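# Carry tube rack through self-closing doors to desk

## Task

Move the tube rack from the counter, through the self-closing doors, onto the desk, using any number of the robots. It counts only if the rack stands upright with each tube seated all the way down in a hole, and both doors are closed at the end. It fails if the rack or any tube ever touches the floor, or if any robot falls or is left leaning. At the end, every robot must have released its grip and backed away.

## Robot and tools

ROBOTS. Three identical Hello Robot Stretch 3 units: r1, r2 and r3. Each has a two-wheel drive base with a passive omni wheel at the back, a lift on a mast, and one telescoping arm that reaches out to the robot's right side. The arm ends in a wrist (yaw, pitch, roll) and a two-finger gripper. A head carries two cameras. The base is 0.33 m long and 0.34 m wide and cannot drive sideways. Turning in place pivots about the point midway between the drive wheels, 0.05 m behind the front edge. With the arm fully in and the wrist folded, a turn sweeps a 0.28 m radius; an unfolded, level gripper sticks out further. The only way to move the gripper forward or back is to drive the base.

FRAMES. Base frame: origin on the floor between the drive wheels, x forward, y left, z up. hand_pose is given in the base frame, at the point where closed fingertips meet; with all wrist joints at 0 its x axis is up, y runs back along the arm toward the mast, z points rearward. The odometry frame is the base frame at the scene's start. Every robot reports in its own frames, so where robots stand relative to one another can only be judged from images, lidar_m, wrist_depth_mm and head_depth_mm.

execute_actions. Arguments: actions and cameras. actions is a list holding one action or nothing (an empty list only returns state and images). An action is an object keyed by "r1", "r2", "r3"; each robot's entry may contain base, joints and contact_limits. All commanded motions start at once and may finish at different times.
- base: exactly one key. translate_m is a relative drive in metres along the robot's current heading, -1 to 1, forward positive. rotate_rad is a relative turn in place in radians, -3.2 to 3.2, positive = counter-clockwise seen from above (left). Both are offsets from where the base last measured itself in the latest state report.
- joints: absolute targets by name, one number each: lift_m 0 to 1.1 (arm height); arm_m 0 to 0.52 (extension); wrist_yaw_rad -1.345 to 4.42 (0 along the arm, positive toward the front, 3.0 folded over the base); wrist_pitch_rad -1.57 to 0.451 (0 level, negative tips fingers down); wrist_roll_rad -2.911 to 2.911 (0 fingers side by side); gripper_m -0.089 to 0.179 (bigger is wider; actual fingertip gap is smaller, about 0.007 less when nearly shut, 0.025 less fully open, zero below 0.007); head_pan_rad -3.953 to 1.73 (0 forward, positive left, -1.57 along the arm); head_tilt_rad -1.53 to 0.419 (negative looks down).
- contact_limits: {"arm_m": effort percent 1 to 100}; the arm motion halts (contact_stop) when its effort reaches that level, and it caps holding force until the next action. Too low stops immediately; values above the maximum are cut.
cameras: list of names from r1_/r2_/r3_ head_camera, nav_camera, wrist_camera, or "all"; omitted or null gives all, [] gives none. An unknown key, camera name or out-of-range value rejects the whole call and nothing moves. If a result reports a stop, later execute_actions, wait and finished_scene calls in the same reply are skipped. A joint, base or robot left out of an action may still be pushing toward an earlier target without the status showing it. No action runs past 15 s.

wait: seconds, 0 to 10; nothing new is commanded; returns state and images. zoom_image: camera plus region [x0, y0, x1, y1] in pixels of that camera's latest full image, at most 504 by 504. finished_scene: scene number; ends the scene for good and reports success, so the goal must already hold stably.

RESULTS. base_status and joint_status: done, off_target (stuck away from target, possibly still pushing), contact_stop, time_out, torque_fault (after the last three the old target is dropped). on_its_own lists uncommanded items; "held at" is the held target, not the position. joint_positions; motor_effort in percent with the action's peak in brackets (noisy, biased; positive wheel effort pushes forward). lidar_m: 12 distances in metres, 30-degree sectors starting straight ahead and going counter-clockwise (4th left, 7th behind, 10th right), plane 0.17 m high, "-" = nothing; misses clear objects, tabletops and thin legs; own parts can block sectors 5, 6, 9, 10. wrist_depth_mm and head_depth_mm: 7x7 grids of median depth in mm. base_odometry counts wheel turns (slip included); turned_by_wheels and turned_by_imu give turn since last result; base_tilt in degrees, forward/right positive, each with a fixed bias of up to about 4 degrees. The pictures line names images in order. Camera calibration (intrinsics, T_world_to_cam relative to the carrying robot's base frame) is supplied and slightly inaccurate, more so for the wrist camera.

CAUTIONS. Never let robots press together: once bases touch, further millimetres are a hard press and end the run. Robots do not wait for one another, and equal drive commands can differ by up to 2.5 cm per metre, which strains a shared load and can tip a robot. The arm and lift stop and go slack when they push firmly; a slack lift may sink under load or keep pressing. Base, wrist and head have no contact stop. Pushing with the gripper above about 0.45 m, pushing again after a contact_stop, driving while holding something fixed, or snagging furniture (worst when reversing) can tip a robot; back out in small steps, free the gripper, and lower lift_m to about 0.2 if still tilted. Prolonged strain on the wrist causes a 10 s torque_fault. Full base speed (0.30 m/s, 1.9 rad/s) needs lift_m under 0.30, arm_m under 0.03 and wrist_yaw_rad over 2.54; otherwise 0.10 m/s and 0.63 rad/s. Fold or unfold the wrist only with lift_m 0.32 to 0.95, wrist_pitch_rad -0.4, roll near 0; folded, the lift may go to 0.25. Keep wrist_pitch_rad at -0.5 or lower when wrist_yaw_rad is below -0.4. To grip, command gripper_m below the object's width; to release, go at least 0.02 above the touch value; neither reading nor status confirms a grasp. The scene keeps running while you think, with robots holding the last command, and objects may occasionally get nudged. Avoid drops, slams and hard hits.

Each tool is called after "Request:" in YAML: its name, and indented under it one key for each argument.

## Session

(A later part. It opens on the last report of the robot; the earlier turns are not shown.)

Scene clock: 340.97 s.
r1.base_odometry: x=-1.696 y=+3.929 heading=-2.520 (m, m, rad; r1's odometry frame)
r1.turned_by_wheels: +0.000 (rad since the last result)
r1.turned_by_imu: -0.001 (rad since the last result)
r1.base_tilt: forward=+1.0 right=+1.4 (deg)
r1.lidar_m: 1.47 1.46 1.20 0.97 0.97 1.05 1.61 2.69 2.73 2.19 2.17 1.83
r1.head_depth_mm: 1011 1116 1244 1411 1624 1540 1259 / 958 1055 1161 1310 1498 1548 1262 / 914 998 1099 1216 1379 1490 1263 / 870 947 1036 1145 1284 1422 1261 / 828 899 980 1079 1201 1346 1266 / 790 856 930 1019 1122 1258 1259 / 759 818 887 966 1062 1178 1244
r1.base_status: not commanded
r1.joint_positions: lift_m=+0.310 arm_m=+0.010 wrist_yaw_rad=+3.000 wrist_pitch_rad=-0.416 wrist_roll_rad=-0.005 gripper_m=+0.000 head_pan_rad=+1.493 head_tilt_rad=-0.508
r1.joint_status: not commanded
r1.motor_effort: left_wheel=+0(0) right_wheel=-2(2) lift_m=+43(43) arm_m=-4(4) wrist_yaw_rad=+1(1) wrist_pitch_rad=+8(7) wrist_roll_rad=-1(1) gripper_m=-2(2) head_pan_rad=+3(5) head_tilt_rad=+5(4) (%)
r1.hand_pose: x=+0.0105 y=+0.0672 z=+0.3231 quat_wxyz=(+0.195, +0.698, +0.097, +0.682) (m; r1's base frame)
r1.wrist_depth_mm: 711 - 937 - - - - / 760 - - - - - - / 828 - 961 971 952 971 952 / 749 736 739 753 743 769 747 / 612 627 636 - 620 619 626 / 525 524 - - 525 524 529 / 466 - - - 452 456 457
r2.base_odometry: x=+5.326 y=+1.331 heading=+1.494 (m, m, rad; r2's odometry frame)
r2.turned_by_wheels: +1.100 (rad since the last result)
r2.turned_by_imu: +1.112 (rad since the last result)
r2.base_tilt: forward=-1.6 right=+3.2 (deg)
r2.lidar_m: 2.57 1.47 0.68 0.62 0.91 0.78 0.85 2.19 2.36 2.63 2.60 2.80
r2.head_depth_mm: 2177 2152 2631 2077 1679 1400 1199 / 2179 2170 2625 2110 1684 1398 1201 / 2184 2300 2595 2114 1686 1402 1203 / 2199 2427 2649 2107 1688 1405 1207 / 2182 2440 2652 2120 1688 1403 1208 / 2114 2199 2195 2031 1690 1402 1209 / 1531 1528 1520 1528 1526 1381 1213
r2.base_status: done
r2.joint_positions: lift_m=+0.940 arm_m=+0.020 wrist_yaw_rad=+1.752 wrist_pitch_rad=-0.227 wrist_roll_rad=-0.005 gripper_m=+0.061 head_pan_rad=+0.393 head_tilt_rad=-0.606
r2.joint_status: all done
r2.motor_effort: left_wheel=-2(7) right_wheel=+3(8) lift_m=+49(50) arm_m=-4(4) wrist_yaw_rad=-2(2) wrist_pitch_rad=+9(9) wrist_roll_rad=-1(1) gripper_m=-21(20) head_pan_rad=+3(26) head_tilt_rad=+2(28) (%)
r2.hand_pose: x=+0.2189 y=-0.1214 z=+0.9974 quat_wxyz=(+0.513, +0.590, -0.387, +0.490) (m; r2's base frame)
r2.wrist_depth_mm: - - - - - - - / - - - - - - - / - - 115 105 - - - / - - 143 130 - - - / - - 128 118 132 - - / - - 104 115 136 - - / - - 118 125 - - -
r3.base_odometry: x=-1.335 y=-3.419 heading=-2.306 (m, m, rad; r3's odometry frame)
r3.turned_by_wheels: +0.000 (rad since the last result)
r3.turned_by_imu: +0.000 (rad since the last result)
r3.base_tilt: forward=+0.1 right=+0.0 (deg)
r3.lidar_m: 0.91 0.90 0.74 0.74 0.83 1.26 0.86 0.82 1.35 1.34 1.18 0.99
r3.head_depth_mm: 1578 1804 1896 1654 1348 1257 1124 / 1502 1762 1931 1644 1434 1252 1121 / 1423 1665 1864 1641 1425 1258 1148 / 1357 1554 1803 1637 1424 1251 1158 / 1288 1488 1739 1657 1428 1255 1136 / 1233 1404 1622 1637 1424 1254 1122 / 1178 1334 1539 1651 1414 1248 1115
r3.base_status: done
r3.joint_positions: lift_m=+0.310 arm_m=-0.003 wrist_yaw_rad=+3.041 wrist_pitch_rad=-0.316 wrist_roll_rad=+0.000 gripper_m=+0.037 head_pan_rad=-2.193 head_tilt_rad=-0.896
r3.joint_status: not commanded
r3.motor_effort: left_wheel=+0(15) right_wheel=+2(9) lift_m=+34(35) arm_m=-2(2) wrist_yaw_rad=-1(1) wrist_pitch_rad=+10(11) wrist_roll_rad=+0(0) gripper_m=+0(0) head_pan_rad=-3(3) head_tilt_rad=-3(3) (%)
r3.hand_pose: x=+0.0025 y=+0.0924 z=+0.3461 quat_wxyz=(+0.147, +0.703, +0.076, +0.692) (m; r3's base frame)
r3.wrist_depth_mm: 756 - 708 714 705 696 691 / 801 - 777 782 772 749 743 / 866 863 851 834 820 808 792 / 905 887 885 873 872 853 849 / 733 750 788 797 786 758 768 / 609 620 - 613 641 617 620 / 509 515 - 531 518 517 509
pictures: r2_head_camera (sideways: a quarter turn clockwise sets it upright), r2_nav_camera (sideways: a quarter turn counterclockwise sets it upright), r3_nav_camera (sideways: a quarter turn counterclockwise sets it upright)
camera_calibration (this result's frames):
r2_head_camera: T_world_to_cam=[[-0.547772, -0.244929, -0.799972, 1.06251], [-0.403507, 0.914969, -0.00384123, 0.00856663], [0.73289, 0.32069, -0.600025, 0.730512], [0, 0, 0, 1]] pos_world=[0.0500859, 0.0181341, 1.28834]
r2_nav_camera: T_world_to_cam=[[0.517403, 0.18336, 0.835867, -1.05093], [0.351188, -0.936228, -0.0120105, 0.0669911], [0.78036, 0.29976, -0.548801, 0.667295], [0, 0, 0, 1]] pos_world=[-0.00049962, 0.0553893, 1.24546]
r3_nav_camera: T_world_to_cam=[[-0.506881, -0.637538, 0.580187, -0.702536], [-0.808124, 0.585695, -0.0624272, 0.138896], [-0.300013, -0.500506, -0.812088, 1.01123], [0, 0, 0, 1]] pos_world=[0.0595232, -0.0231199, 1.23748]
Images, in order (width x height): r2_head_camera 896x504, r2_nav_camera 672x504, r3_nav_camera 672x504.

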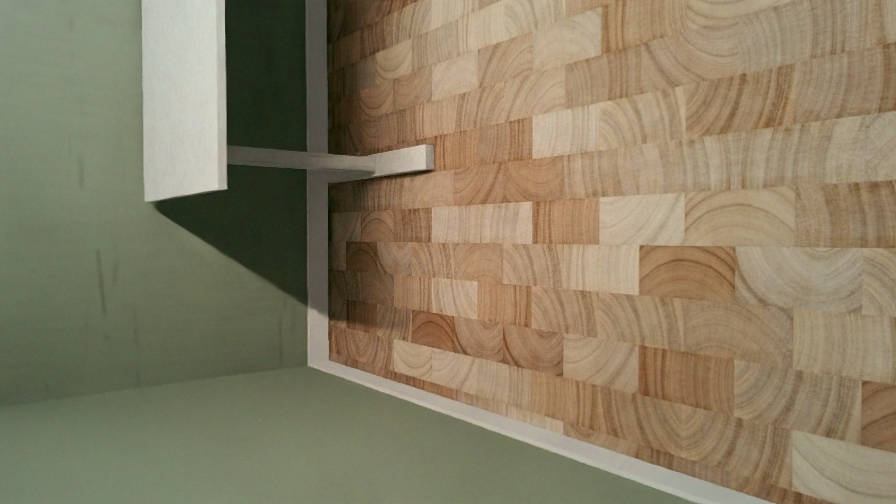

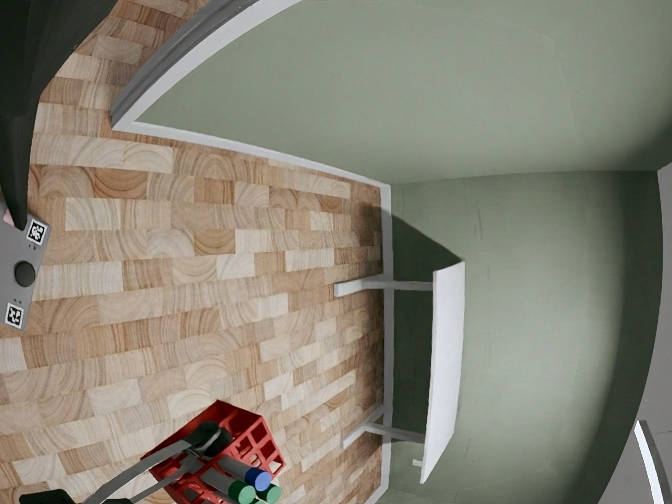

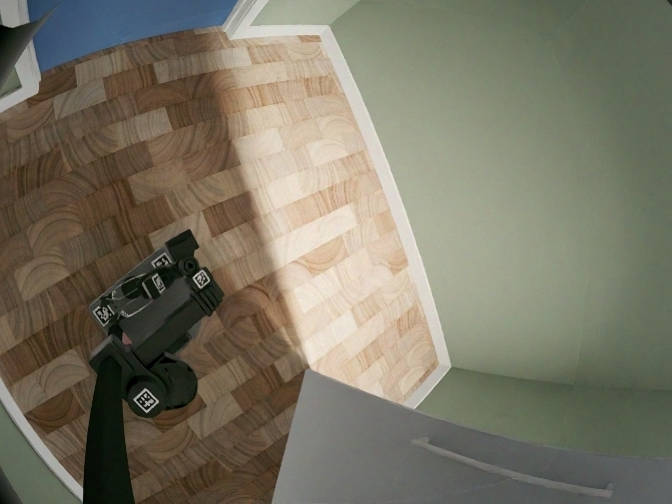

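Request:
execute_actions:
  actions:
    - {"r2":{"base":{"translate_m":1.0},"joints":{"head_tilt_rad":-0.9,"head_pan_rad":0}}}
  cameras: []

Request:
execute_actions:
  actions:
    - {"r2":{"base":{"translate_m":0.65}}}
  cameras: ["r2_head_camera","r2_nav_camera"]

Scene clock: 352.97 s.
r1.base_odometry: x=-1.696 y=+3.929 heading=-2.520 (m, m, rad; r1's odometry frame)
r1.turned_by_wheels: +0.000 (rad since the last result)
r1.turned_by_imu: -0.002 (rad since the last result)
r1.base_tilt: forward=+1.0 right=+1.4 (deg)
r1.lidar_m: 1.47 1.45 1.21 0.97 0.96 1.05 1.61 2.69 2.73 2.19 2.17 1.83
r1.head_depth_mm: 1009 1120 1249 1413 1627 1537 1256 / 960 1051 1168 1311 1499 1541 1258 / 911 999 1099 1225 1388 1498 1263 / 866 944 1037 1142 1291 1426 1260 / 824 899 985 1079 1199 1350 1261 / 792 856 929 1017 1130 1263 1262 / 758 819 884 967 1064 1180 1249
r1.base_status: not commanded
r1.joint_positions: lift_m=+0.310 arm_m=+0.010 wrist_yaw_rad=+3.000 wrist_pitch_rad=-0.416 wrist_roll_rad=-0.005 gripper_m=+0.000 head_pan_rad=+1.493 head_tilt_rad=-0.508
r1.joint_status: not commanded
r1.motor_effort: left_wheel=+0(0) right_wheel=-2(2) lift_m=+43(43) arm_m=-4(5) wrist_yaw_rad=+1(1) wrist_pitch_rad=+7(7) wrist_roll_rad=-1(1) gripper_m=-2(2) head_pan_rad=+4(5) head_tilt_rad=+4(4) (%)
r1.hand_pose: x=+0.0105 y=+0.0672 z=+0.3231 quat_wxyz=(+0.195, +0.698, +0.097, +0.682) (m; r1's base frame)
r1.wrist_depth_mm: 725 - 930 - - - - / 759 - - - - - - / 817 - 956 968 984 960 968 / 741 736 751 760 748 754 763 / 619 620 639 - 610 620 619 / 525 528 - - 533 531 536 / 467 - - - 462 453 460
r2.base_odometry: x=+5.403 y=+2.328 heading=+1.494 (m, m, rad; r2's odometry frame)
r2.turned_by_wheels: +0.000 (rad since the last result)
r2.turned_by_imu: +0.004 (rad since the last result)
r2.base_tilt: forward=-1.6 right=+3.2 (deg)
r2.lidar_m: 1.66 1.19 1.19 0.94 0.93 1.00 1.63 3.07 2.83 2.23 2.20 1.61
r2.head_depth_mm: 1180 1745 1803 335 297 1186 1102 / 1190 2017 1829 349 1331 1232 1105 / 1191 1048 1842 1576 1354 1229 1106 / 1199 1021 1843 1581 1389 1231 1109 / 1202 1001 1855 1582 1387 1230 1118 / 1213 971 1856 1590 1396 1242 1113 / 1212 976 1825 1565 1398 1246 1116
r2.base_status: done
r2.joint_positions: lift_m=+0.940 arm_m=+0.020 wrist_yaw_rad=+1.752 wrist_pitch_rad=-0.227 wrist_roll_rad=-0.005 gripper_m=+0.061 head_pan_rad=+0.007 head_tilt_rad=-0.889
r2.joint_status: all done
r2.motor_effort: left_wheel=-3(3) right_wheel=+3(8) lift_m=+49(49) arm_m=-4(4) wrist_yaw_rad=-3(3) wrist_pitch_rad=+9(9) wrist_roll_rad=-1(1) gripper_m=-21(20) head_pan_rad=-3(25) head_tilt_rad=-5(27) (%)
r2.hand_pose: x=+0.2189 y=-0.1214 z=+0.9974 quat_wxyz=(+0.513, +0.590, -0.387, +0.490) (m; r2's base frame)
r2.wrist_depth_mm: - - - - - - - / - - - - - - - / - - 115 105 - - - / - 949 142 130 - - - / - - 127 118 133 - - / - - 104 115 136 - - / - - 118 125 - - -
r3.base_odometry: x=-1.335 y=-3.419 heading=-2.306 (m, m, rad; r3's odometry frame)
r3.turned_by_wheels: +0.000 (rad since the last result)
r3.turned_by_imu: +0.003 (rad since the last result)
r3.base_tilt: forward=+0.2 right=+0.0 (deg)
r3.lidar_m: 0.91 0.90 0.74 0.74 0.82 1.31 1.32 1.46 1.35 1.35 1.18 0.99
r3.head_depth_mm: 1585 1799 1901 1653 1424 1263 1127 / 1503 1761 1944 1651 1421 1254 1123 / 1424 1658 1878 1651 1425 1254 1150 / 1354 1564 1800 1655 1420 1258 1161 / 1277 1479 1742 1637 1421 1254 1135 / 1230 1396 1628 1635 1416 1251 1117 / 1184 1339 1533 1638 1421 1249 1117
r3.base_status: not commanded
r3.joint_positions: lift_m=+0.310 arm_m=-0.003 wrist_yaw_rad=+3.041 wrist_pitch_rad=-0.316 wrist_roll_rad=+0.000 gripper_m=+0.037 head_pan_rad=-2.193 head_tilt_rad=-0.896
r3.joint_status: not commanded
r3.motor_effort: left_wheel=-1(1) right_wheel=+2(2) lift_m=+34(35) arm_m=-2(2) wrist_yaw_rad=-1(1) wrist_pitch_rad=+10(10) wrist_roll_rad=+1(0) gripper_m=+0(0) head_pan_rad=-2(4) head_tilt_rad=-3(3) (%)
r3.hand_pose: x=+0.0025 y=+0.0924 z=+0.3461 quat_wxyz=(+0.147, +0.703, +0.076, +0.692) (m; r3's base frame)
r3.wrist_depth_mm: 742 - 717 723 717 704 687 / 807 - 776 786 763 755 747 / 856 857 836 838 822 812 801 / 914 898 894 894 857 888 851 / 754 755 796 803 769 753 769 / 604 611 - 611 634 611 617 / 506 501 - 524 515 518 519
pictures: none
No camera images: the call's "cameras" was empty. Leave "cameras" out to get every camera's image.

Scene clock: 360.43 s.
r1.base_odometry: x=-1.696 y=+3.929 heading=-2.520 (m, m, rad; r1's odometry frame)
r1.turned_by_wheels: +0.000 (rad since the last result)
r1.turned_by_imu: -0.001 (rad since the last result)
r1.base_tilt: forward=+0.9 right=+1.4 (deg)
r1.lidar_m: 1.47 1.46 1.21 0.97 0.96 1.05 1.61 2.69 2.73 2.19 2.17 1.83
r1.head_depth_mm: 1009 1118 1246 1414 1618 1537 1255 / 955 1056 1165 1305 1486 1541 1260 / 909 994 1099 1221 1377 1494 1262 / 867 947 1033 1147 1287 1425 1265 / 831 901 978 1079 1202 1347 1266 / 793 854 930 1015 1124 1262 1262 / 755 817 885 967 1060 1177 1241
r1.base_status: not commanded
r1.joint_positions: lift_m=+0.310 arm_m=+0.010 wrist_yaw_rad=+3.000 wrist_pitch_rad=-0.416 wrist_roll_rad=-0.005 gripper_m=+0.000 head_pan_rad=+1.493 head_tilt_rad=-0.508
r1.joint_status: not commanded
r1.motor_effort: left_wheel=+1(1) right_wheel=-2(2) lift_m=+44(43) arm_m=-5(4) wrist_yaw_rad=+1(0) wrist_pitch_rad=+7(8) wrist_roll_rad=-1(1) gripper_m=-1(3) head_pan_rad=+4(4) head_tilt_rad=+5(4) (%)
r1.hand_pose: x=+0.0105 y=+0.0672 z=+0.3231 quat_wxyz=(+0.195, +0.698, +0.097, +0.682) (m; r1's base frame)
r1.wrist_depth_mm: 720 - 921 - - - - / 751 - - - - - - / 834 - 968 960 957 954 960 / 758 737 748 747 745 753 740 / 622 630 641 - 615 618 627 / 527 525 - - 529 524 528 / 471 - - - 454 456 457
r2.base_odometry: x=+5.453 y=+2.976 heading=+1.494 (m, m, rad; r2's odometry frame)
r2.turned_by_wheels: +0.000 (rad since the last result)
r2.turned_by_imu: +0.003 (rad since the last result)
r2.base_tilt: forward=-1.6 right=+3.2 (deg)
r2.lidar_m: 1.05 1.04 0.70 1.20 1.19 1.28 2.06 3.67 2.49 1.97 1.94 1.01
r2.head_depth_mm: 1106 953 796 335 297 1186 1102 / 1074 958 800 349 1312 1225 1106 / 1045 960 802 689 615 1232 1110 / 1005 969 806 691 605 1230 1109 / 969 969 809 692 607 1216 1112 / 933 971 813 696 608 1182 1114 / 903 976 813 698 610 570 1117
r2.base_status: done
r2.joint_positions: lift_m=+0.940 arm_m=+0.020 wrist_yaw_rad=+1.752 wrist_pitch_rad=-0.227 wrist_roll_rad=-0.005 gripper_m=+0.061 head_pan_rad=+0.007 head_tilt_rad=-0.889
r2.joint_status: not commanded
r2.motor_effort: left_wheel=-3(4) right_wheel=+3(9) lift_m=+49(49) arm_m=-4(4) wrist_yaw_rad=-2(2) wrist_pitch_rad=+9(9) wrist_roll_rad=+0(1) gripper_m=-21(21) head_pan_rad=-3(2) head_tilt_rad=-6(6) (%)
r2.hand_pose: x=+0.2189 y=-0.1214 z=+0.9974 quat_wxyz=(+0.513, +0.590, -0.387, +0.490) (m; r2's base frame)
r2.wrist_depth_mm: 821 872 928 967 - - - / 880 932 969 - - - - / 914 - 115 105 - - - / 813 820 141 129 908 956 - / 605 654 127 118 132 719 734 / 497 471 104 115 135 561 577 / 422 428 118 125 414 467 -
r3.base_odometry: x=-1.335 y=-3.419 heading=-2.306 (m, m, rad; r3's odometry frame)
r3.turned_by_wheels: +0.000 (rad since the last result)
r3.turned_by_imu: +0.002 (rad since the last result)
r3.base_tilt: forward=+0.1 right=+0.0 (deg)
r3.lidar_m: 0.91 0.90 0.74 0.74 0.83 1.31 1.32 1.47 1.35 1.34 1.18 0.99
r3.head_depth_mm: 1584 1799 1910 1653 1429 1258 1122 / 1496 1764 1945 1640 1429 1259 1123 / 1418 1666 1887 1641 1418 1256 1146 / 1351 1568 1810 1648 1422 1255 1154 / 1288 1478 1741 1639 1420 1255 1137 / 1235 1408 1622 1637 1417 1255 1117 / 1183 1329 1547 1633 1410 1257 1116
r3.base_status: not commanded
r3.joint_positions: lift_m=+0.310 arm_m=-0.003 wrist_yaw_rad=+3.041 wrist_pitch_rad=-0.316 wrist_roll_rad=+0.000 gripper_m=+0.037 head_pan_rad=-2.193 head_tilt_rad=-0.896
r3.joint_status: not commanded
r3.motor_effort: left_wheel=-1(1) right_wheel=+1(1) lift_m=+34(34) arm_m=-2(2) wrist_yaw_rad=-1(1) wrist_pitch_rad=+10(10) wrist_roll_rad=+1(0) gripper_m=+0(0) head_pan_rad=-4(3) head_tilt_rad=-3(4) (%)
r3.hand_pose: x=+0.0025 y=+0.0924 z=+0.3461 quat_wxyz=(+0.147, +0.703, +0.076, +0.692) (m; r3's base frame)
r3.wrist_depth_mm: 736 - 730 729 707 691 685 / 808 - 782 760 760 752 749 / 864 865 832 848 840 793 797 / 916 892 911 901 877 889 855 / 732 741 789 800 767 765 768 / 613 609 - 615 649 619 609 / 505 510 - 529 512 515 516
pictures: r2_head_camera (sideways: a quarter turn clockwise sets it upright), r2_nav_camera (sideways: a quarter turn counterclockwise sets it upright)
camera_calibration (this result's frames):
r2_head_camera: T_world_to_cam=[[-0.799174, -0.0222472, -0.600688, 0.804339], [-0.0297635, 0.999554, 0.00257868, -0.00207145], [0.600362, 0.0199394, -0.79948, 0.990729], [0, 0, 0, 1]] pos_world=[0.0479491, 0.000210275, 1.27523]
r2_nav_camera: T_world_to_cam=[[0.759945, -0.0232847, 0.64957, -0.809601], [-0.0288897, -0.999581, -0.00203274, 0.056317], [0.649345, -0.0172211, -0.760299, 0.943199], [0, 0, 0, 1]] pos_world=[0.00441829, 0.053685, 1.24312]
Images, in order (width x height): r2_head_camera 896x504, r2_nav_camera 672x504.

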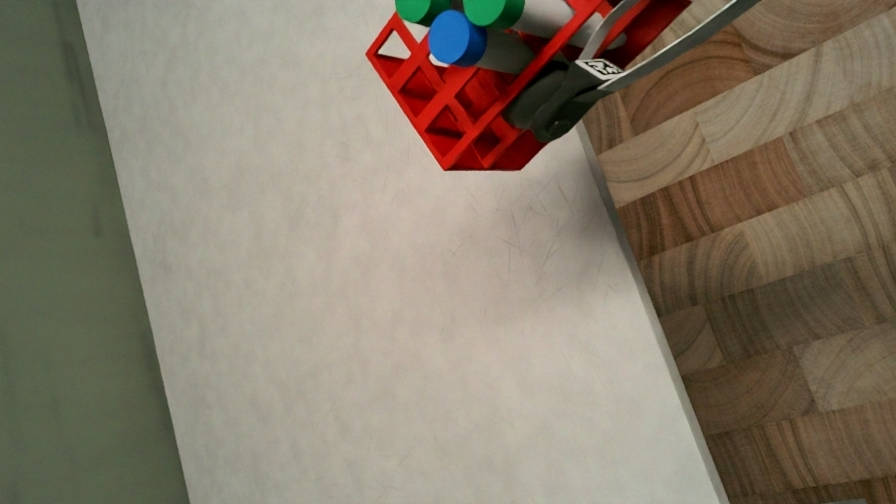

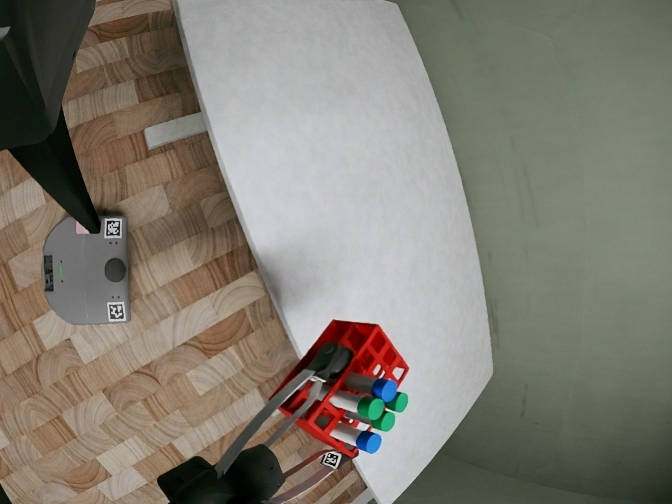

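Request:
execute_actions:
  actions:
    - {"r2":{"base":{"rotate_rad":0.42}}}
  cameras: []

Request:
execute_actions:
  actions:
    - {"r2":{"base":{"translate_m":0.2},"joints":{"lift_m":0.76,"head_tilt_rad":-1.1,"head_pan_rad":-0.4}}}
  cameras: ["r2_head_camera","r2_wrist_camera"]

Scene clock: 363.30 s.
r1.base_odometry: x=-1.696 y=+3.929 heading=-2.520 (m, m, rad; r1's odometry frame)
r1.turned_by_wheels: +0.000 (rad since the last result)
r1.turned_by_imu: -0.001 (rad since the last result)
r1.base_tilt: forward=+0.9 right=+1.3 (deg)
r1.lidar_m: 1.47 1.46 1.21 0.97 0.96 1.05 1.61 2.69 2.72 2.19 2.17 1.83
r1.head_depth_mm: 1014 1115 1248 1408 1616 1532 1261 / 957 1053 1167 1312 1492 1535 1257 / 910 997 1095 1227 1380 1496 1259 / 870 945 1035 1145 1287 1431 1261 / 828 901 984 1081 1203 1353 1264 / 793 859 928 1021 1123 1262 1264 / 759 816 887 966 1064 1174 1242
r1.base_status: not commanded
r1.joint_positions: lift_m=+0.310 arm_m=+0.010 wrist_yaw_rad=+3.000 wrist_pitch_rad=-0.416 wrist_roll_rad=-0.005 gripper_m=+0.000 head_pan_rad=+1.493 head_tilt_rad=-0.508
r1.joint_status: not commanded
r1.motor_effort: left_wheel=+0(1) right_wheel=-2(2) lift_m=+43(43) arm_m=-4(4) wrist_yaw_rad=+0(1) wrist_pitch_rad=+8(7) wrist_roll_rad=-1(1) gripper_m=-2(2) head_pan_rad=+4(3) head_tilt_rad=+4(4) (%)
r1.hand_pose: x=+0.0105 y=+0.0672 z=+0.3231 quat_wxyz=(+0.195, +0.698, +0.097, +0.682) (m; r1's base frame)
r1.wrist_depth_mm: 705 - 913 - - - - / 762 - - - - - - / 808 - 984 964 959 949 961 / 739 733 757 743 755 758 751 / 620 618 642 - 626 616 620 / 521 529 - - 524 528 528 / 468 - - - 457 458 460
r2.base_odometry: x=+5.453 y=+2.976 heading=+1.914 (m, m, rad; r2's odometry frame)
r2.turned_by_wheels: +0.420 (rad since the last result)
r2.turned_by_imu: +0.424 (rad since the last result)
r2.base_tilt: forward=-1.6 right=+3.2 (deg)
r2.lidar_m: 1.04 0.70 1.23 1.19 1.23 1.82 3.67 2.73 2.01 1.95 1.01 1.08
r2.head_depth_mm: 927 953 798 336 297 1190 1106 / 933 957 800 349 582 1206 1107 / 935 959 804 689 594 1213 1110 / 941 966 806 690 605 1235 1109 / 946 968 807 694 607 1232 1113 / 951 972 812 696 609 1234 1114 / 960 978 815 697 611 1226 1120
r2.base_status: done
r2.joint_positions: lift_m=+0.940 arm_m=+0.020 wrist_yaw_rad=+1.752 wrist_pitch_rad=-0.227 wrist_roll_rad=-0.005 gripper_m=+0.061 head_pan_rad=+0.007 head_tilt_rad=-0.889
r2.joint_status: not commanded
r2.motor_effort: left_wheel=-3(7) right_wheel=+2(9) lift_m=+49(49) arm_m=-4(4) wrist_yaw_rad=-3(2) wrist_pitch_rad=+9(9) wrist_roll_rad=-1(1) gripper_m=-21(21) head_pan_rad=-3(3) head_tilt_rad=-5(6) (%)
r2.hand_pose: x=+0.2189 y=-0.1214 z=+0.9974 quat_wxyz=(+0.513, +0.590, -0.387, +0.490) (m; r2's base frame)
r2.wrist_depth_mm: - 991 955 906 861 842 792 / - - - 938 918 883 821 / - - 118 105 972 957 887 / - 817 142 129 949 937 920 / 611 633 127 117 132 699 724 / 496 472 104 115 136 559 564 / 418 416 118 124 414 458 461
r3.base_odometry: x=-1.335 y=-3.419 heading=-2.306 (m, m, rad; r3's odometry frame)
r3.turned_by_wheels: +0.000 (rad since the last result)
r3.turned_by_imu: +0.001 (rad since the last result)
r3.base_tilt: forward=+0.1 right=+0.0 (deg)
r3.lidar_m: 0.91 0.90 0.74 0.74 0.83 1.31 1.31 1.46 1.35 1.35 1.18 0.99
r3.head_depth_mm: 1594 1805 1890 1647 1425 1253 1124 / 1491 1772 1945 1650 1421 1253 1119 / 1412 1653 1869 1653 1427 1257 1154 / 1357 1570 1799 1646 1415 1251 1157 / 1290 1479 1732 1641 1418 1257 1138 / 1230 1401 1625 1633 1424 1257 1122 / 1177 1344 1540 1643 1417 1256 1115
r3.base_status: not commanded
r3.joint_positions: lift_m=+0.310 arm_m=-0.003 wrist_yaw_rad=+3.041 wrist_pitch_rad=-0.316 wrist_roll_rad=+0.000 gripper_m=+0.037 head_pan_rad=-2.193 head_tilt_rad=-0.896
r3.joint_status: not commanded
r3.motor_effort: left_wheel=-1(2) right_wheel=+2(2) lift_m=+34(34) arm_m=-2(2) wrist_yaw_rad=-1(1) wrist_pitch_rad=+11(10) wrist_roll_rad=+1(1) gripper_m=+0(0) head_pan_rad=-2(3) head_tilt_rad=-3(3) (%)
r3.hand_pose: x=+0.0025 y=+0.0924 z=+0.3461 quat_wxyz=(+0.147, +0.703, +0.076, +0.692) (m; r3's base frame)
r3.wrist_depth_mm: 738 - 721 706 708 700 707 / 811 - 770 775 764 751 742 / 858 853 851 831 823 806 796 / 903 900 880 886 887 858 855 / 766 743 795 786 770 771 767 / 608 608 - 606 639 612 615 / 506 513 - 528 514 513 518
pictures: none
No camera images: the call's "cameras" was empty. Leave "cameras" out to get every camera's image.

Scene clock: 366.73 s.
r1.base_odometry: x=-1.696 y=+3.929 heading=-2.520 (m, m, rad; r1's odometry frame)
r1.turned_by_wheels: +0.000 (rad since the last result)
r1.turned_by_imu: -0.001 (rad since the last result)
r1.base_tilt: forward=+1.0 right=+1.3 (deg)
r1.lidar_m: 1.47 1.46 1.21 0.97 0.97 1.05 1.61 2.69 2.73 2.19 2.17 1.83
r1.head_depth_mm: 1010 1118 1247 1413 1631 1550 1258 / 958 1051 1167 1311 1491 1538 1262 / 909 999 1097 1220 1383 1496 1264 / 867 943 1037 1150 1284 1424 1257 / 827 898 981 1079 1202 1348 1268 / 792 856 929 1021 1123 1261 1265 / 760 817 889 970 1062 1176 1245
r1.base_status: not commanded
r1.joint_positions: lift_m=+0.310 arm_m=+0.010 wrist_yaw_rad=+3.000 wrist_pitch_rad=-0.416 wrist_roll_rad=-0.005 gripper_m=+0.000 head_pan_rad=+1.493 head_tilt_rad=-0.508
r1.joint_status: not commanded
r1.motor_effort: left_wheel=+1(1) right_wheel=-2(2) lift_m=+43(43) arm_m=-4(5) wrist_yaw_rad=+0(1) wrist_pitch_rad=+7(7) wrist_roll_rad=-1(1) gripper_m=-2(2) head_pan_rad=+3(5) head_tilt_rad=+5(4) (%)
r1.hand_pose: x=+0.0105 y=+0.0672 z=+0.3231 quat_wxyz=(+0.195, +0.698, +0.097, +0.682) (m; r1's base frame)
r1.wrist_depth_mm: 722 - 904 - - - - / 755 - - - - - - / 808 - 955 954 965 954 955 / 750 728 748 756 746 751 756 / 615 621 644 - 623 621 619 / 531 527 - - 527 524 531 / 467 - - - 456 456 452
r2.base_odometry: x=+5.386 y=+3.164 heading=+1.913 (m, m, rad; r2's odometry frame)
r2.turned_by_wheels: +0.000 (rad since the last result)
r2.turned_by_imu: +0.001 (rad since the last result)
r2.base_tilt: forward=-1.6 right=+3.3 (deg)
r2.lidar_m: 0.84 0.54 0.56 1.18 1.23 1.71 3.88 2.72 2.01 1.95 0.91 0.87
r2.head_depth_mm: 816 730 659 600 568 1153 1097 / 821 734 662 587 560 1155 1110 / 823 736 663 461 542 524 - / 827 741 666 483 550 520 - / 818 744 668 602 558 516 1094 / 806 744 669 610 560 516 1086 / 795 748 671 611 561 519 498
r2.base_status: done
r2.joint_positions: lift_m=+0.760 arm_m=+0.020 wrist_yaw_rad=+1.752 wrist_pitch_rad=-0.228 wrist_roll_rad=-0.005 gripper_m=+0.061 head_pan_rad=-0.393 head_tilt_rad=-1.086
r2.joint_status: all done
r2.motor_effort: left_wheel=-3(3) right_wheel=+3(8) lift_m=+40(42) arm_m=-4(4) wrist_yaw_rad=-2(2) wrist_pitch_rad=+9(9) wrist_roll_rad=+0(1) gripper_m=-21(21) head_pan_rad=-3(25) head_tilt_rad=-7(23) (%)
r2.hand_pose: x=+0.2189 y=-0.1214 z=+0.8175 quat_wxyz=(+0.513, +0.590, -0.387, +0.490) (m; r2's base frame)
r2.wrist_depth_mm: 837 762 753 717 691 649 610 / 882 848 762 765 720 685 666 / 590 604 115 106 740 708 695 / 407 424 142 130 466 488 507 / 310 325 127 117 132 356 373 / 250 240 104 115 136 283 287 / 216 214 118 125 210 229 235
r3.base_odometry: x=-1.335 y=-3.419 heading=-2.306 (m, m, rad; r3's odometry frame)
r3.turned_by_wheels: +0.000 (rad since the last result)
r3.turned_by_imu: +0.001 (rad since the last result)
r3.base_tilt: forward=+0.1 right=+0.0 (deg)
r3.lidar_m: 0.91 0.90 0.74 0.74 0.83 1.31 1.32 1.46 1.35 1.35 1.18 0.99
r3.head_depth_mm: 1582 1799 1928 1649 1423 1262 1120 / 1498 1765 1948 1650 1420 1255 1125 / 1424 1654 1876 1643 1430 1253 1152 / 1357 1562 1805 1638 1420 1256 1156 / 1287 1474 1740 1646 1421 1257 1137 / 1226 1407 1626 1643 1421 1250 1119 / 1176 1333 1541 1643 1419 1251 1121
r3.base_status: not commanded
r3.joint_positions: lift_m=+0.310 arm_m=-0.003 wrist_yaw_rad=+3.041 wrist_pitch_rad=-0.316 wrist_roll_rad=+0.000 gripper_m=+0.037 head_pan_rad=-2.193 head_tilt_rad=-0.896
r3.joint_status: not commanded
r3.motor_effort: left_wheel=-1(0) right_wheel=+2(1) lift_m=+35(34) arm_m=-2(1) wrist_yaw_rad=-1(1) wrist_pitch_rad=+10(10) wrist_roll_rad=+0(0) gripper_m=+1(0) head_pan_rad=-4(3) head_tilt_rad=-3(3) (%)
r3.hand_pose: x=+0.0025 y=+0.0924 z=+0.3461 quat_wxyz=(+0.147, +0.703, +0.076, +0.692) (m; r3's base frame)
r3.wrist_depth_mm: 763 - 726 717 713 709 696 / 807 - 774 765 757 750 737 / 868 862 847 831 834 813 806 / 905 920 866 887 896 869 857 / 753 765 801 800 767 769 779 / 607 597 - 611 638 610 615 / 509 509 - 525 519 514 511
pictures: r2_head_camera (sideways: a quarter turn clockwise sets it upright), r2_wrist_camera
camera_calibration (this result's frames):
r2_head_camera: T_world_to_cam=[[-0.839268, 0.329999, -0.432122, 0.584997], [0.362808, 0.931838, 0.00696937, -0.0101811], [0.404968, -0.150928, -0.901788, 1.1249], [0, 0, 0, 1]] pos_world=[0.0391166, -0.0137823, 1.26728]
r2_wrist_camera: T_world_to_cam=[[0.160419, -0.985287, 0.0589431, -0.209472], [-0.391829, -0.118378, -0.912391, 0.844526], [0.905945, 0.123269, -0.405055, 0.31219], [0, 0, 0, 1]] pos_world=[0.0816867, -0.1449, 0.909338]
Images, in order (width x height): r2_head_camera 896x504, r2_wrist_camera 644x364.

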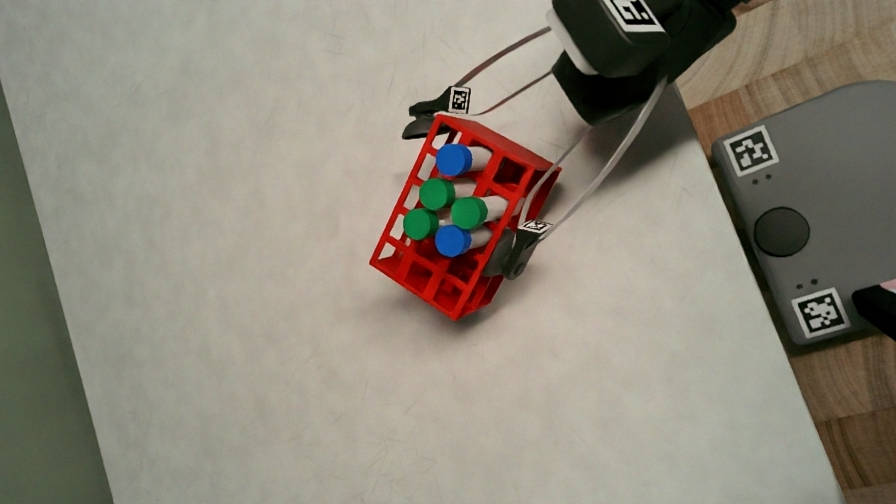

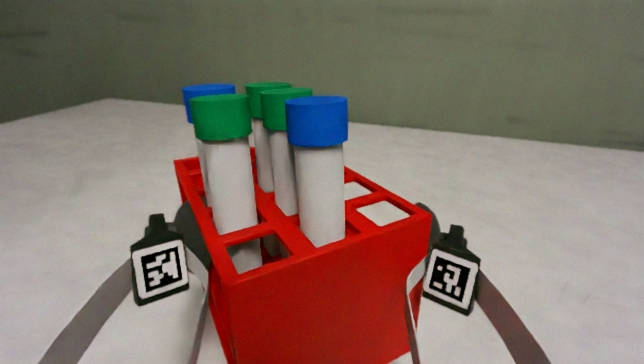

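Request:
execute_actions:
  actions:
    - {"r2":{"joints":{"lift_m":0.717}}}
  cameras: []

Request:
execute_actions:
  actions:
    - {"r2":{"joints":{"gripper_m":0.175}}}
  cameras: []

Request:
execute_actions:
  actions:
    - {"r2":{"base":{"translate_m":-0.2},"joints":{"head_pan_rad":-0.2,"head_tilt_rad":-0.8}}}
  cameras: ["r2_head_camera","r2_wrist_camera","r3_nav_camera"]

Scene clock: 368.70 s.
r1.base_odometry: x=-1.696 y=+3.929 heading=-2.520 (m, m, rad; r1's odometry frame)
r1.turned_by_wheels: +0.000 (rad since the last result)
r1.turned_by_imu: +0.000 (rad since the last result)
r1.base_tilt: forward=+0.9 right=+1.3 (deg)
r1.lidar_m: 1.47 1.46 1.21 0.97 0.96 1.05 1.61 2.68 2.72 2.19 2.17 1.83
r1.head_depth_mm: 1012 1121 1249 1415 1632 1549 1258 / 959 1052 1169 1308 1494 1541 1264 / 910 998 1100 1222 1386 1501 1262 / 868 947 1039 1149 1282 1427 1261 / 829 897 984 1083 1203 1358 1266 / 794 855 929 1021 1128 1255 1269 / 757 818 884 964 1061 1177 1243
r1.base_status: not commanded
r1.joint_positions: lift_m=+0.310 arm_m=+0.010 wrist_yaw_rad=+3.000 wrist_pitch_rad=-0.416 wrist_roll_rad=-0.005 gripper_m=+0.000 head_pan_rad=+1.493 head_tilt_rad=-0.508
r1.joint_status: not commanded
r1.motor_effort: left_wheel=+1(0) right_wheel=-2(2) lift_m=+43(43) arm_m=-4(4) wrist_yaw_rad=+1(0) wrist_pitch_rad=+7(7) wrist_roll_rad=-1(1) gripper_m=-2(2) head_pan_rad=+4(4) head_tilt_rad=+5(5) (%)
r1.hand_pose: x=+0.0105 y=+0.0672 z=+0.3231 quat_wxyz=(+0.195, +0.698, +0.097, +0.682) (m; r1's base frame)
r1.wrist_depth_mm: 707 - 918 - - - - / 756 - - - - - - / 815 - 970 960 960 976 951 / 749 733 750 760 766 763 759 / 622 614 650 - 620 619 625 / 528 523 - - 531 523 525 / 468 - - - 456 455 458
r2.base_odometry: x=+5.386 y=+3.164 heading=+1.913 (m, m, rad; r2's odometry frame)
r2.turned_by_wheels: +0.000 (rad since the last result)
r2.turned_by_imu: +0.000 (rad since the last result)
r2.base_tilt: forward=-1.6 right=+3.2 (deg)
r2.lidar_m: 0.84 0.54 0.56 1.18 1.23 1.70 3.87 2.73 2.02 1.94 0.91 0.87
r2.head_depth_mm: 816 729 660 599 564 - 1091 / 821 731 661 609 560 1156 1107 / 822 736 663 544 542 523 - / 827 737 666 528 549 519 - / 819 741 669 609 558 515 1098 / 804 745 671 610 559 518 1086 / 795 748 673 612 562 518 497
r2.base_status: not commanded
r2.joint_positions: lift_m=+0.717 arm_m=+0.020 wrist_yaw_rad=+1.752 wrist_pitch_rad=-0.212 wrist_roll_rad=-0.004 gripper_m=+0.061 head_pan_rad=-0.393 head_tilt_rad=-1.086
r2.joint_status: all done
r2.motor_effort: left_wheel=-3(3) right_wheel=+4(3) lift_m=+37(39) arm_m=-4(4) wrist_yaw_rad=-2(2) wrist_pitch_rad=+4(9) wrist_roll_rad=-1(1) gripper_m=-21(21) head_pan_rad=-2(3) head_tilt_rad=-6(7) (%)
r2.hand_pose: x=+0.2201 y=-0.1212 z=+0.7783 quat_wxyz=(+0.509, +0.587, -0.391, +0.493) (m; r2's base frame)
r2.wrist_depth_mm: 811 789 740 727 675 665 627 / 893 831 771 748 717 678 665 / 484 511 114 104 603 632 673 / 331 337 133 115 384 395 415 / 248 261 126 117 132 286 293 / 201 190 105 115 137 224 226 / - 169 123 125 167 181 185
r3.base_odometry: x=-1.335 y=-3.419 heading=-2.306 (m, m, rad; r3's odometry frame)
r3.turned_by_wheels: +0.000 (rad since the last result)
r3.turned_by_imu: +0.001 (rad since the last result)
r3.base_tilt: forward=+0.1 right=+0.0 (deg)
r3.lidar_m: 0.91 0.90 0.74 0.74 0.83 1.31 1.32 1.46 1.35 1.34 1.18 0.99
r3.head_depth_mm: 1576 1807 1907 1653 1432 1254 1125 / 1505 1769 1936 1649 1417 1258 1119 / 1424 1659 1874 1641 1427 1255 1153 / 1353 1561 1800 1638 1419 1253 1157 / 1292 1478 1736 1646 1420 1255 1139 / 1230 1399 1630 1633 1422 1252 1119 / 1177 1340 1540 1627 1414 1249 1113
r3.base_status: not commanded
r3.joint_positions: lift_m=+0.310 arm_m=-0.003 wrist_yaw_rad=+3.041 wrist_pitch_rad=-0.316 wrist_roll_rad=+0.000 gripper_m=+0.037 head_pan_rad=-2.193 head_tilt_rad=-0.896
r3.joint_status: not commanded
r3.motor_effort: left_wheel=-1(1) right_wheel=+2(2) lift_m=+33(33) arm_m=-2(2) wrist_yaw_rad=-1(1) wrist_pitch_rad=+11(11) wrist_roll_rad=+1(1) gripper_m=+0(0) head_pan_rad=-4(4) head_tilt_rad=-3(3) (%)
r3.hand_pose: x=+0.0025 y=+0.0924 z=+0.3461 quat_wxyz=(+0.147, +0.703, +0.076, +0.692) (m; r3's base frame)
r3.wrist_depth_mm: 731 - 726 720 710 699 701 / 805 - 757 761 759 751 759 / 861 852 839 824 809 802 799 / 896 911 887 905 894 846 853 / 750 752 824 809 752 767 765 / 605 614 - 616 648 618 616 / 511 516 - 524 517 519 514
pictures: none
No camera images: the call's "cameras" was empty. Leave "cameras" out to get every camera's image.

Scene clock: 370.33 s.
r1.base_odometry: x=-1.696 y=+3.929 heading=-2.520 (m, m, rad; r1's odometry frame)
r1.turned_by_wheels: +0.000 (rad since the last result)
r1.turned_by_imu: +0.000 (rad since the last result)
r1.base_tilt: forward=+1.0 right=+1.3 (deg)
r1.lidar_m: 1.47 1.46 1.20 0.97 0.96 1.05 1.61 2.68 2.73 2.20 2.17 1.83
r1.head_depth_mm: 1007 1116 1247 1415 1625 1537 1257 / 961 1053 1170 1310 1491 1533 1260 / 909 997 1099 1223 1384 1494 1257 / 866 947 1038 1143 1286 1422 1264 / 830 900 982 1077 1202 1346 1264 / 791 855 930 1019 1124 1263 1269 / 758 816 884 964 1060 1174 1239
r1.base_status: not commanded
r1.joint_positions: lift_m=+0.310 arm_m=+0.010 wrist_yaw_rad=+3.000 wrist_pitch_rad=-0.416 wrist_roll_rad=-0.005 gripper_m=+0.000 head_pan_rad=+1.493 head_tilt_rad=-0.508
r1.joint_status: not commanded
r1.motor_effort: left_wheel=+0(0) right_wheel=-2(2) lift_m=+44(43) arm_m=-4(4) wrist_yaw_rad=+1(1) wrist_pitch_rad=+7(7) wrist_roll_rad=-1(1) gripper_m=-2(2) head_pan_rad=+3(3) head_tilt_rad=+5(4) (%)
r1.hand_pose: x=+0.0105 y=+0.0672 z=+0.3231 quat_wxyz=(+0.195, +0.698, +0.097, +0.682) (m; r1's base frame)
r1.wrist_depth_mm: 718 - 926 - - - - / 762 - - - - - - / 811 - 969 969 959 966 982 / 761 742 756 756 763 770 745 / 616 620 642 - 630 618 625 / 523 521 - - 533 536 530 / 463 - - - 458 456 453
r2.base_odometry: x=+5.386 y=+3.164 heading=+1.913 (m, m, rad; r2's odometry frame)
r2.turned_by_wheels: +0.000 (rad since the last result)
r2.turned_by_imu: +0.000 (rad since the last result)
r2.base_tilt: forward=-1.6 right=+3.2 (deg)
r2.lidar_m: 0.84 0.54 0.56 1.18 1.24 1.71 3.87 2.73 2.02 1.95 0.91 0.87
r2.head_depth_mm: 816 729 658 601 564 - 1094 / 819 731 661 603 560 1155 1108 / 823 735 663 528 542 523 - / 828 738 667 542 549 520 - / 816 740 669 609 559 516 1095 / 806 745 671 610 559 516 1089 / 796 747 673 612 561 519 498
r2.base_status: not commanded
r2.joint_positions: lift_m=+0.717 arm_m=+0.020 wrist_yaw_rad=+1.751 wrist_pitch_rad=-0.219 wrist_roll_rad=-0.004 gripper_m=+0.175 head_pan_rad=-0.393 head_tilt_rad=-1.086
r2.joint_status: all done
r2.motor_effort: left_wheel=-3(3) right_wheel=+3(4) lift_m=+39(38) arm_m=-4(4) wrist_yaw_rad=-2(2) wrist_pitch_rad=+6(7) wrist_roll_rad=-1(1) gripper_m=+0(90) head_pan_rad=-3(3) head_tilt_rad=-7(7) (%)
r2.hand_pose: x=+0.2195 y=-0.1213 z=+0.7766 quat_wxyz=(+0.511, +0.588, -0.389, +0.491) (m; r2's base frame)
r2.wrist_depth_mm: 807 795 736 713 686 658 634 / 882 832 791 734 720 684 662 / 474 491 112 108 594 624 665 / 327 331 124 125 371 387 402 / 256 255 128 118 247 292 287 / - 200 133 114 141 210 225 / 165 168 116 124 166 180 183
r3.base_odometry: x=-1.335 y=-3.419 heading=-2.306 (m, m, rad; r3's odometry frame)
r3.turned_by_wheels: +0.000 (rad since the last result)
r3.turned_by_imu: +0.000 (rad since the last result)
r3.base_tilt: forward=+0.1 right=+0.0 (deg)
r3.lidar_m: 0.91 0.90 0.74 0.74 0.82 1.31 1.32 1.46 1.35 1.35 1.18 0.99
r3.head_depth_mm: 1589 1806 1904 1648 1425 1258 1125 / 1498 1782 1932 1644 1430 1253 1118 / 1425 1666 1878 1642 1420 1254 1146 / 1358 1562 1804 1647 1419 1251 1155 / 1290 1477 1733 1637 1418 1251 1140 / 1229 1404 1635 1633 1414 1253 1123 / 1177 1341 1540 1639 1419 1250 1117
r3.base_status: not commanded
r3.joint_positions: lift_m=+0.310 arm_m=-0.003 wrist_yaw_rad=+3.041 wrist_pitch_rad=-0.316 wrist_roll_rad=+0.000 gripper_m=+0.037 head_pan_rad=-2.193 head_tilt_rad=-0.896
r3.joint_status: not commanded
r3.motor_effort: left_wheel=+0(1) right_wheel=+2(2) lift_m=+35(34) arm_m=-1(2) wrist_yaw_rad=-1(1) wrist_pitch_rad=+10(10) wrist_roll_rad=+0(0) gripper_m=+1(0) head_pan_rad=-2(3) head_tilt_rad=-2(3) (%)
r3.hand_pose: x=+0.0025 y=+0.0924 z=+0.3461 quat_wxyz=(+0.147, +0.703, +0.076, +0.692) (m; r3's base frame)
r3.wrist_depth_mm: 748 - 725 714 700 693 683 / 793 - 773 762 752 755 736 / 865 864 856 822 815 833 817 / 914 916 906 888 877 868 871 / 742 766 797 788 770 754 771 / 616 611 - 609 641 623 611 / 513 508 - 530 511 514 513
pictures: none
No camera images: the call's "cameras" was empty. Leave "cameras" out to get every camera's image.

Scene clock: 373.80 s.
r1.base_odometry: x=-1.696 y=+3.929 heading=-2.520 (m, m, rad; r1's odometry frame)
r1.turned_by_wheels: +0.000 (rad since the last result)
r1.turned_by_imu: -0.001 (rad since the last result)
r1.base_tilt: forward=+0.9 right=+1.3 (deg)
r1.lidar_m: 1.47 1.45 1.21 0.97 0.97 1.05 1.62 2.69 2.73 2.19 2.17 1.83
r1.head_depth_mm: 1011 1116 1241 1410 1628 1545 1260 / 960 1051 1170 1302 1505 1540 1257 / 912 998 1096 1223 1383 1497 1263 / 868 947 1039 1146 1282 1426 1256 / 827 900 983 1080 1195 1355 1261 / 792 857 929 1019 1122 1264 1264 / 760 816 885 967 1062 1178 1248
r1.base_status: not commanded
r1.joint_positions: lift_m=+0.310 arm_m=+0.010 wrist_yaw_rad=+3.000 wrist_pitch_rad=-0.416 wrist_roll_rad=-0.005 gripper_m=+0.000 head_pan_rad=+1.493 head_tilt_rad=-0.508
r1.joint_status: not commanded
r1.motor_effort: left_wheel=+1(0) right_wheel=-2(2) lift_m=+43(43) arm_m=-4(4) wrist_yaw_rad=+1(1) wrist_pitch_rad=+7(8) wrist_roll_rad=-1(1) gripper_m=-1(2) head_pan_rad=+4(4) head_tilt_rad=+4(4) (%)
r1.hand_pose: x=+0.0105 y=+0.0672 z=+0.3231 quat_wxyz=(+0.195, +0.698, +0.097, +0.682) (m; r1's base frame)
r1.wrist_depth_mm: 729 - 925 - - - - / 768 - - - - - - / 820 - 968 946 981 969 959 / 750 733 755 754 753 751 748 / 623 619 639 - 618 612 632 / 525 521 - - 530 536 528 / 470 - - - 458 456 457
r2.base_odometry: x=+5.453 y=+2.976 heading=+1.913 (m, m, rad; r2's odometry frame)
r2.turned_by_wheels: +0.000 (rad since the last result)
r2.turned_by_imu: -0.001 (rad since the last result)
r2.base_tilt: forward=-1.6 right=+3.2 (deg)
r2.lidar_m: 1.04 0.70 1.22 1.19 1.24 1.83 3.67 2.73 2.01 1.94 1.01 1.07
r2.head_depth_mm: 963 1067 887 740 633 1219 1149 / 948 1052 888 740 634 1201 1124 / 932 1044 893 742 615 1205 1126 / 919 1035 897 678 624 588 1111 / 906 1019 902 748 639 579 1131 / 890 1019 904 749 641 580 1134 / 880 1005 906 750 642 572 1125
r2.base_status: done
r2.joint_positions: lift_m=+0.717 arm_m=+0.020 wrist_yaw_rad=+1.751 wrist_pitch_rad=-0.219 wrist_roll_rad=-0.004 gripper_m=+0.175 head_pan_rad=-0.207 head_tilt_rad=-0.803
r2.joint_status: all done
r2.motor_effort: left_wheel=-3(7) right_wheel=+3(7) lift_m=+38(38) arm_m=-4(4) wrist_yaw_rad=-2(2) wrist_pitch_rad=+6(6) wrist_roll_rad=-1(1) gripper_m=+0(1) head_pan_rad=+3(19) head_tilt_rad=+1(24) (%)
r2.hand_pose: x=+0.2195 y=-0.1213 z=+0.7766 quat_wxyz=(+0.511, +0.588, -0.389, +0.491) (m; r2's base frame)
r2.wrist_depth_mm: - 965 968 931 869 858 823 / - - 994 329 898 892 843 / 469 501 512 315 525 633 673 / 322 333 347 318 348 385 402 / 262 252 258 266 272 294 285 / - 858 240 225 218 210 226 / 976 944 - - - 971 201
r3.base_odometry: x=-1.335 y=-3.419 heading=-2.306 (m, m, rad; r3's odometry frame)
r3.turned_by_wheels: +0.000 (rad since the last result)
r3.turned_by_imu: +0.001 (rad since the last result)
r3.base_tilt: forward=+0.1 right=+0.1 (deg)
r3.lidar_m: 0.91 0.90 0.74 0.74 0.82 1.31 1.32 1.46 1.35 1.35 1.18 0.99
r3.head_depth_mm: 1596 1803 1903 1655 1429 1257 1125 / 1506 1771 1938 1653 1419 1255 1124 / 1418 1660 1879 1646 1427 1254 1149 / 1348 1558 1801 1641 1425 1252 1156 / 1292 1480 1731 1649 1420 1256 1145 / 1230 1407 1641 1643 1421 1248 1120 / 1180 1336 1535 1646 1423 1245 1119
r3.base_status: not commanded
r3.joint_positions: lift_m=+0.310 arm_m=-0.003 wrist_yaw_rad=+3.041 wrist_pitch_rad=-0.316 wrist_roll_rad=+0.000 gripper_m=+0.037 head_pan_rad=-2.193 head_tilt_rad=-0.896
r3.joint_status: not commanded
r3.motor_effort: left_wheel=-2(2) right_wheel=+2(1) lift_m=+35(34) arm_m=-1(1) wrist_yaw_rad=-1(1) wrist_pitch_rad=+11(10) wrist_roll_rad=+0(0) gripper_m=+0(0) head_pan_rad=-3(3) head_tilt_rad=-3(3) (%)
r3.hand_pose: x=+0.0025 y=+0.0924 z=+0.3461 quat_wxyz=(+0.147, +0.703, +0.076, +0.692) (m; r3's base frame)
r3.wrist_depth_mm: 741 - 722 720 709 706 701 / 811 - 775 774 770 769 745 / 859 861 831 839 810 806 793 / 897 919 884 887 869 857 851 / 751 760 789 804 764 757 777 / 613 603 - 603 633 612 620 / 509 509 - 525 513 508 519
pictures: r2_head_camera (sideways: a quarter turn clockwise sets it upright), r2_wrist_camera, r3_nav_camera (sideways: a quarter turn counterclockwise sets it upright)
camera_calibration (this result's frames):
r2_head_camera: T_world_to_cam=[[-0.732645, 0.137029, -0.666674, 0.889911], [0.183283, 0.98306, 0.000639434, -0.000846537], [0.655468, -0.121722, -0.745349, 0.920006], [0, 0, 0, 1]] pos_world=[0.0491087, -0.0091267, 1.27901]
r2_wrist_camera: T_world_to_cam=[[0.15955, -0.985484, 0.0580053, -0.206207], [-0.384324, -0.11613, -0.915865, 0.808836], [0.909307, 0.123833, -0.397274, 0.288295], [0, 0, 0, 1]] pos_world=[0.0816076, -0.144985, 0.867278]
r3_nav_camera: T_world_to_cam=[[-0.506881, -0.637538, 0.580187, -0.702536], [-0.808124, 0.585696, -0.0624272, 0.138896], [-0.300013, -0.500506, -0.812087, 1.01123], [0, 0, 0, 1]] pos_world=[0.0595232, -0.0231199, 1.23748]
Images, in order (width x height): r2_head_camera 896x504, r2_wrist_camera 644x364, r3_nav_camera 672x504.

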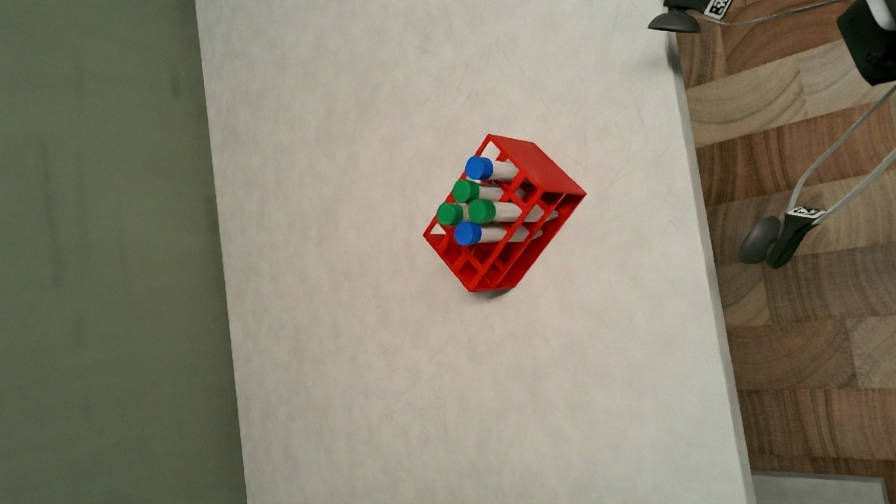

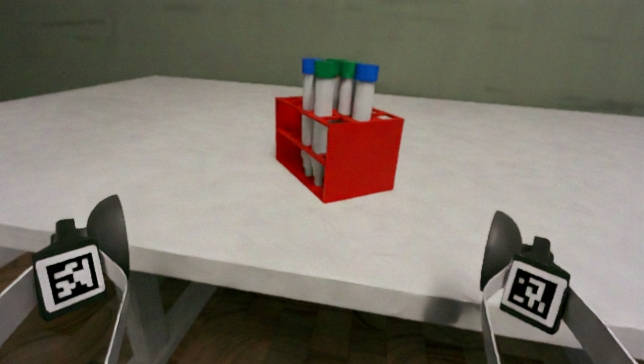

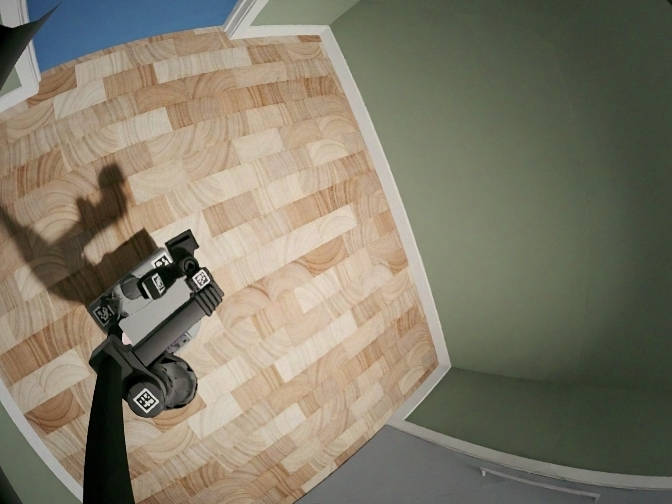

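Request:
finished_scene:
  scene: 1

The scene is finished: the task was done.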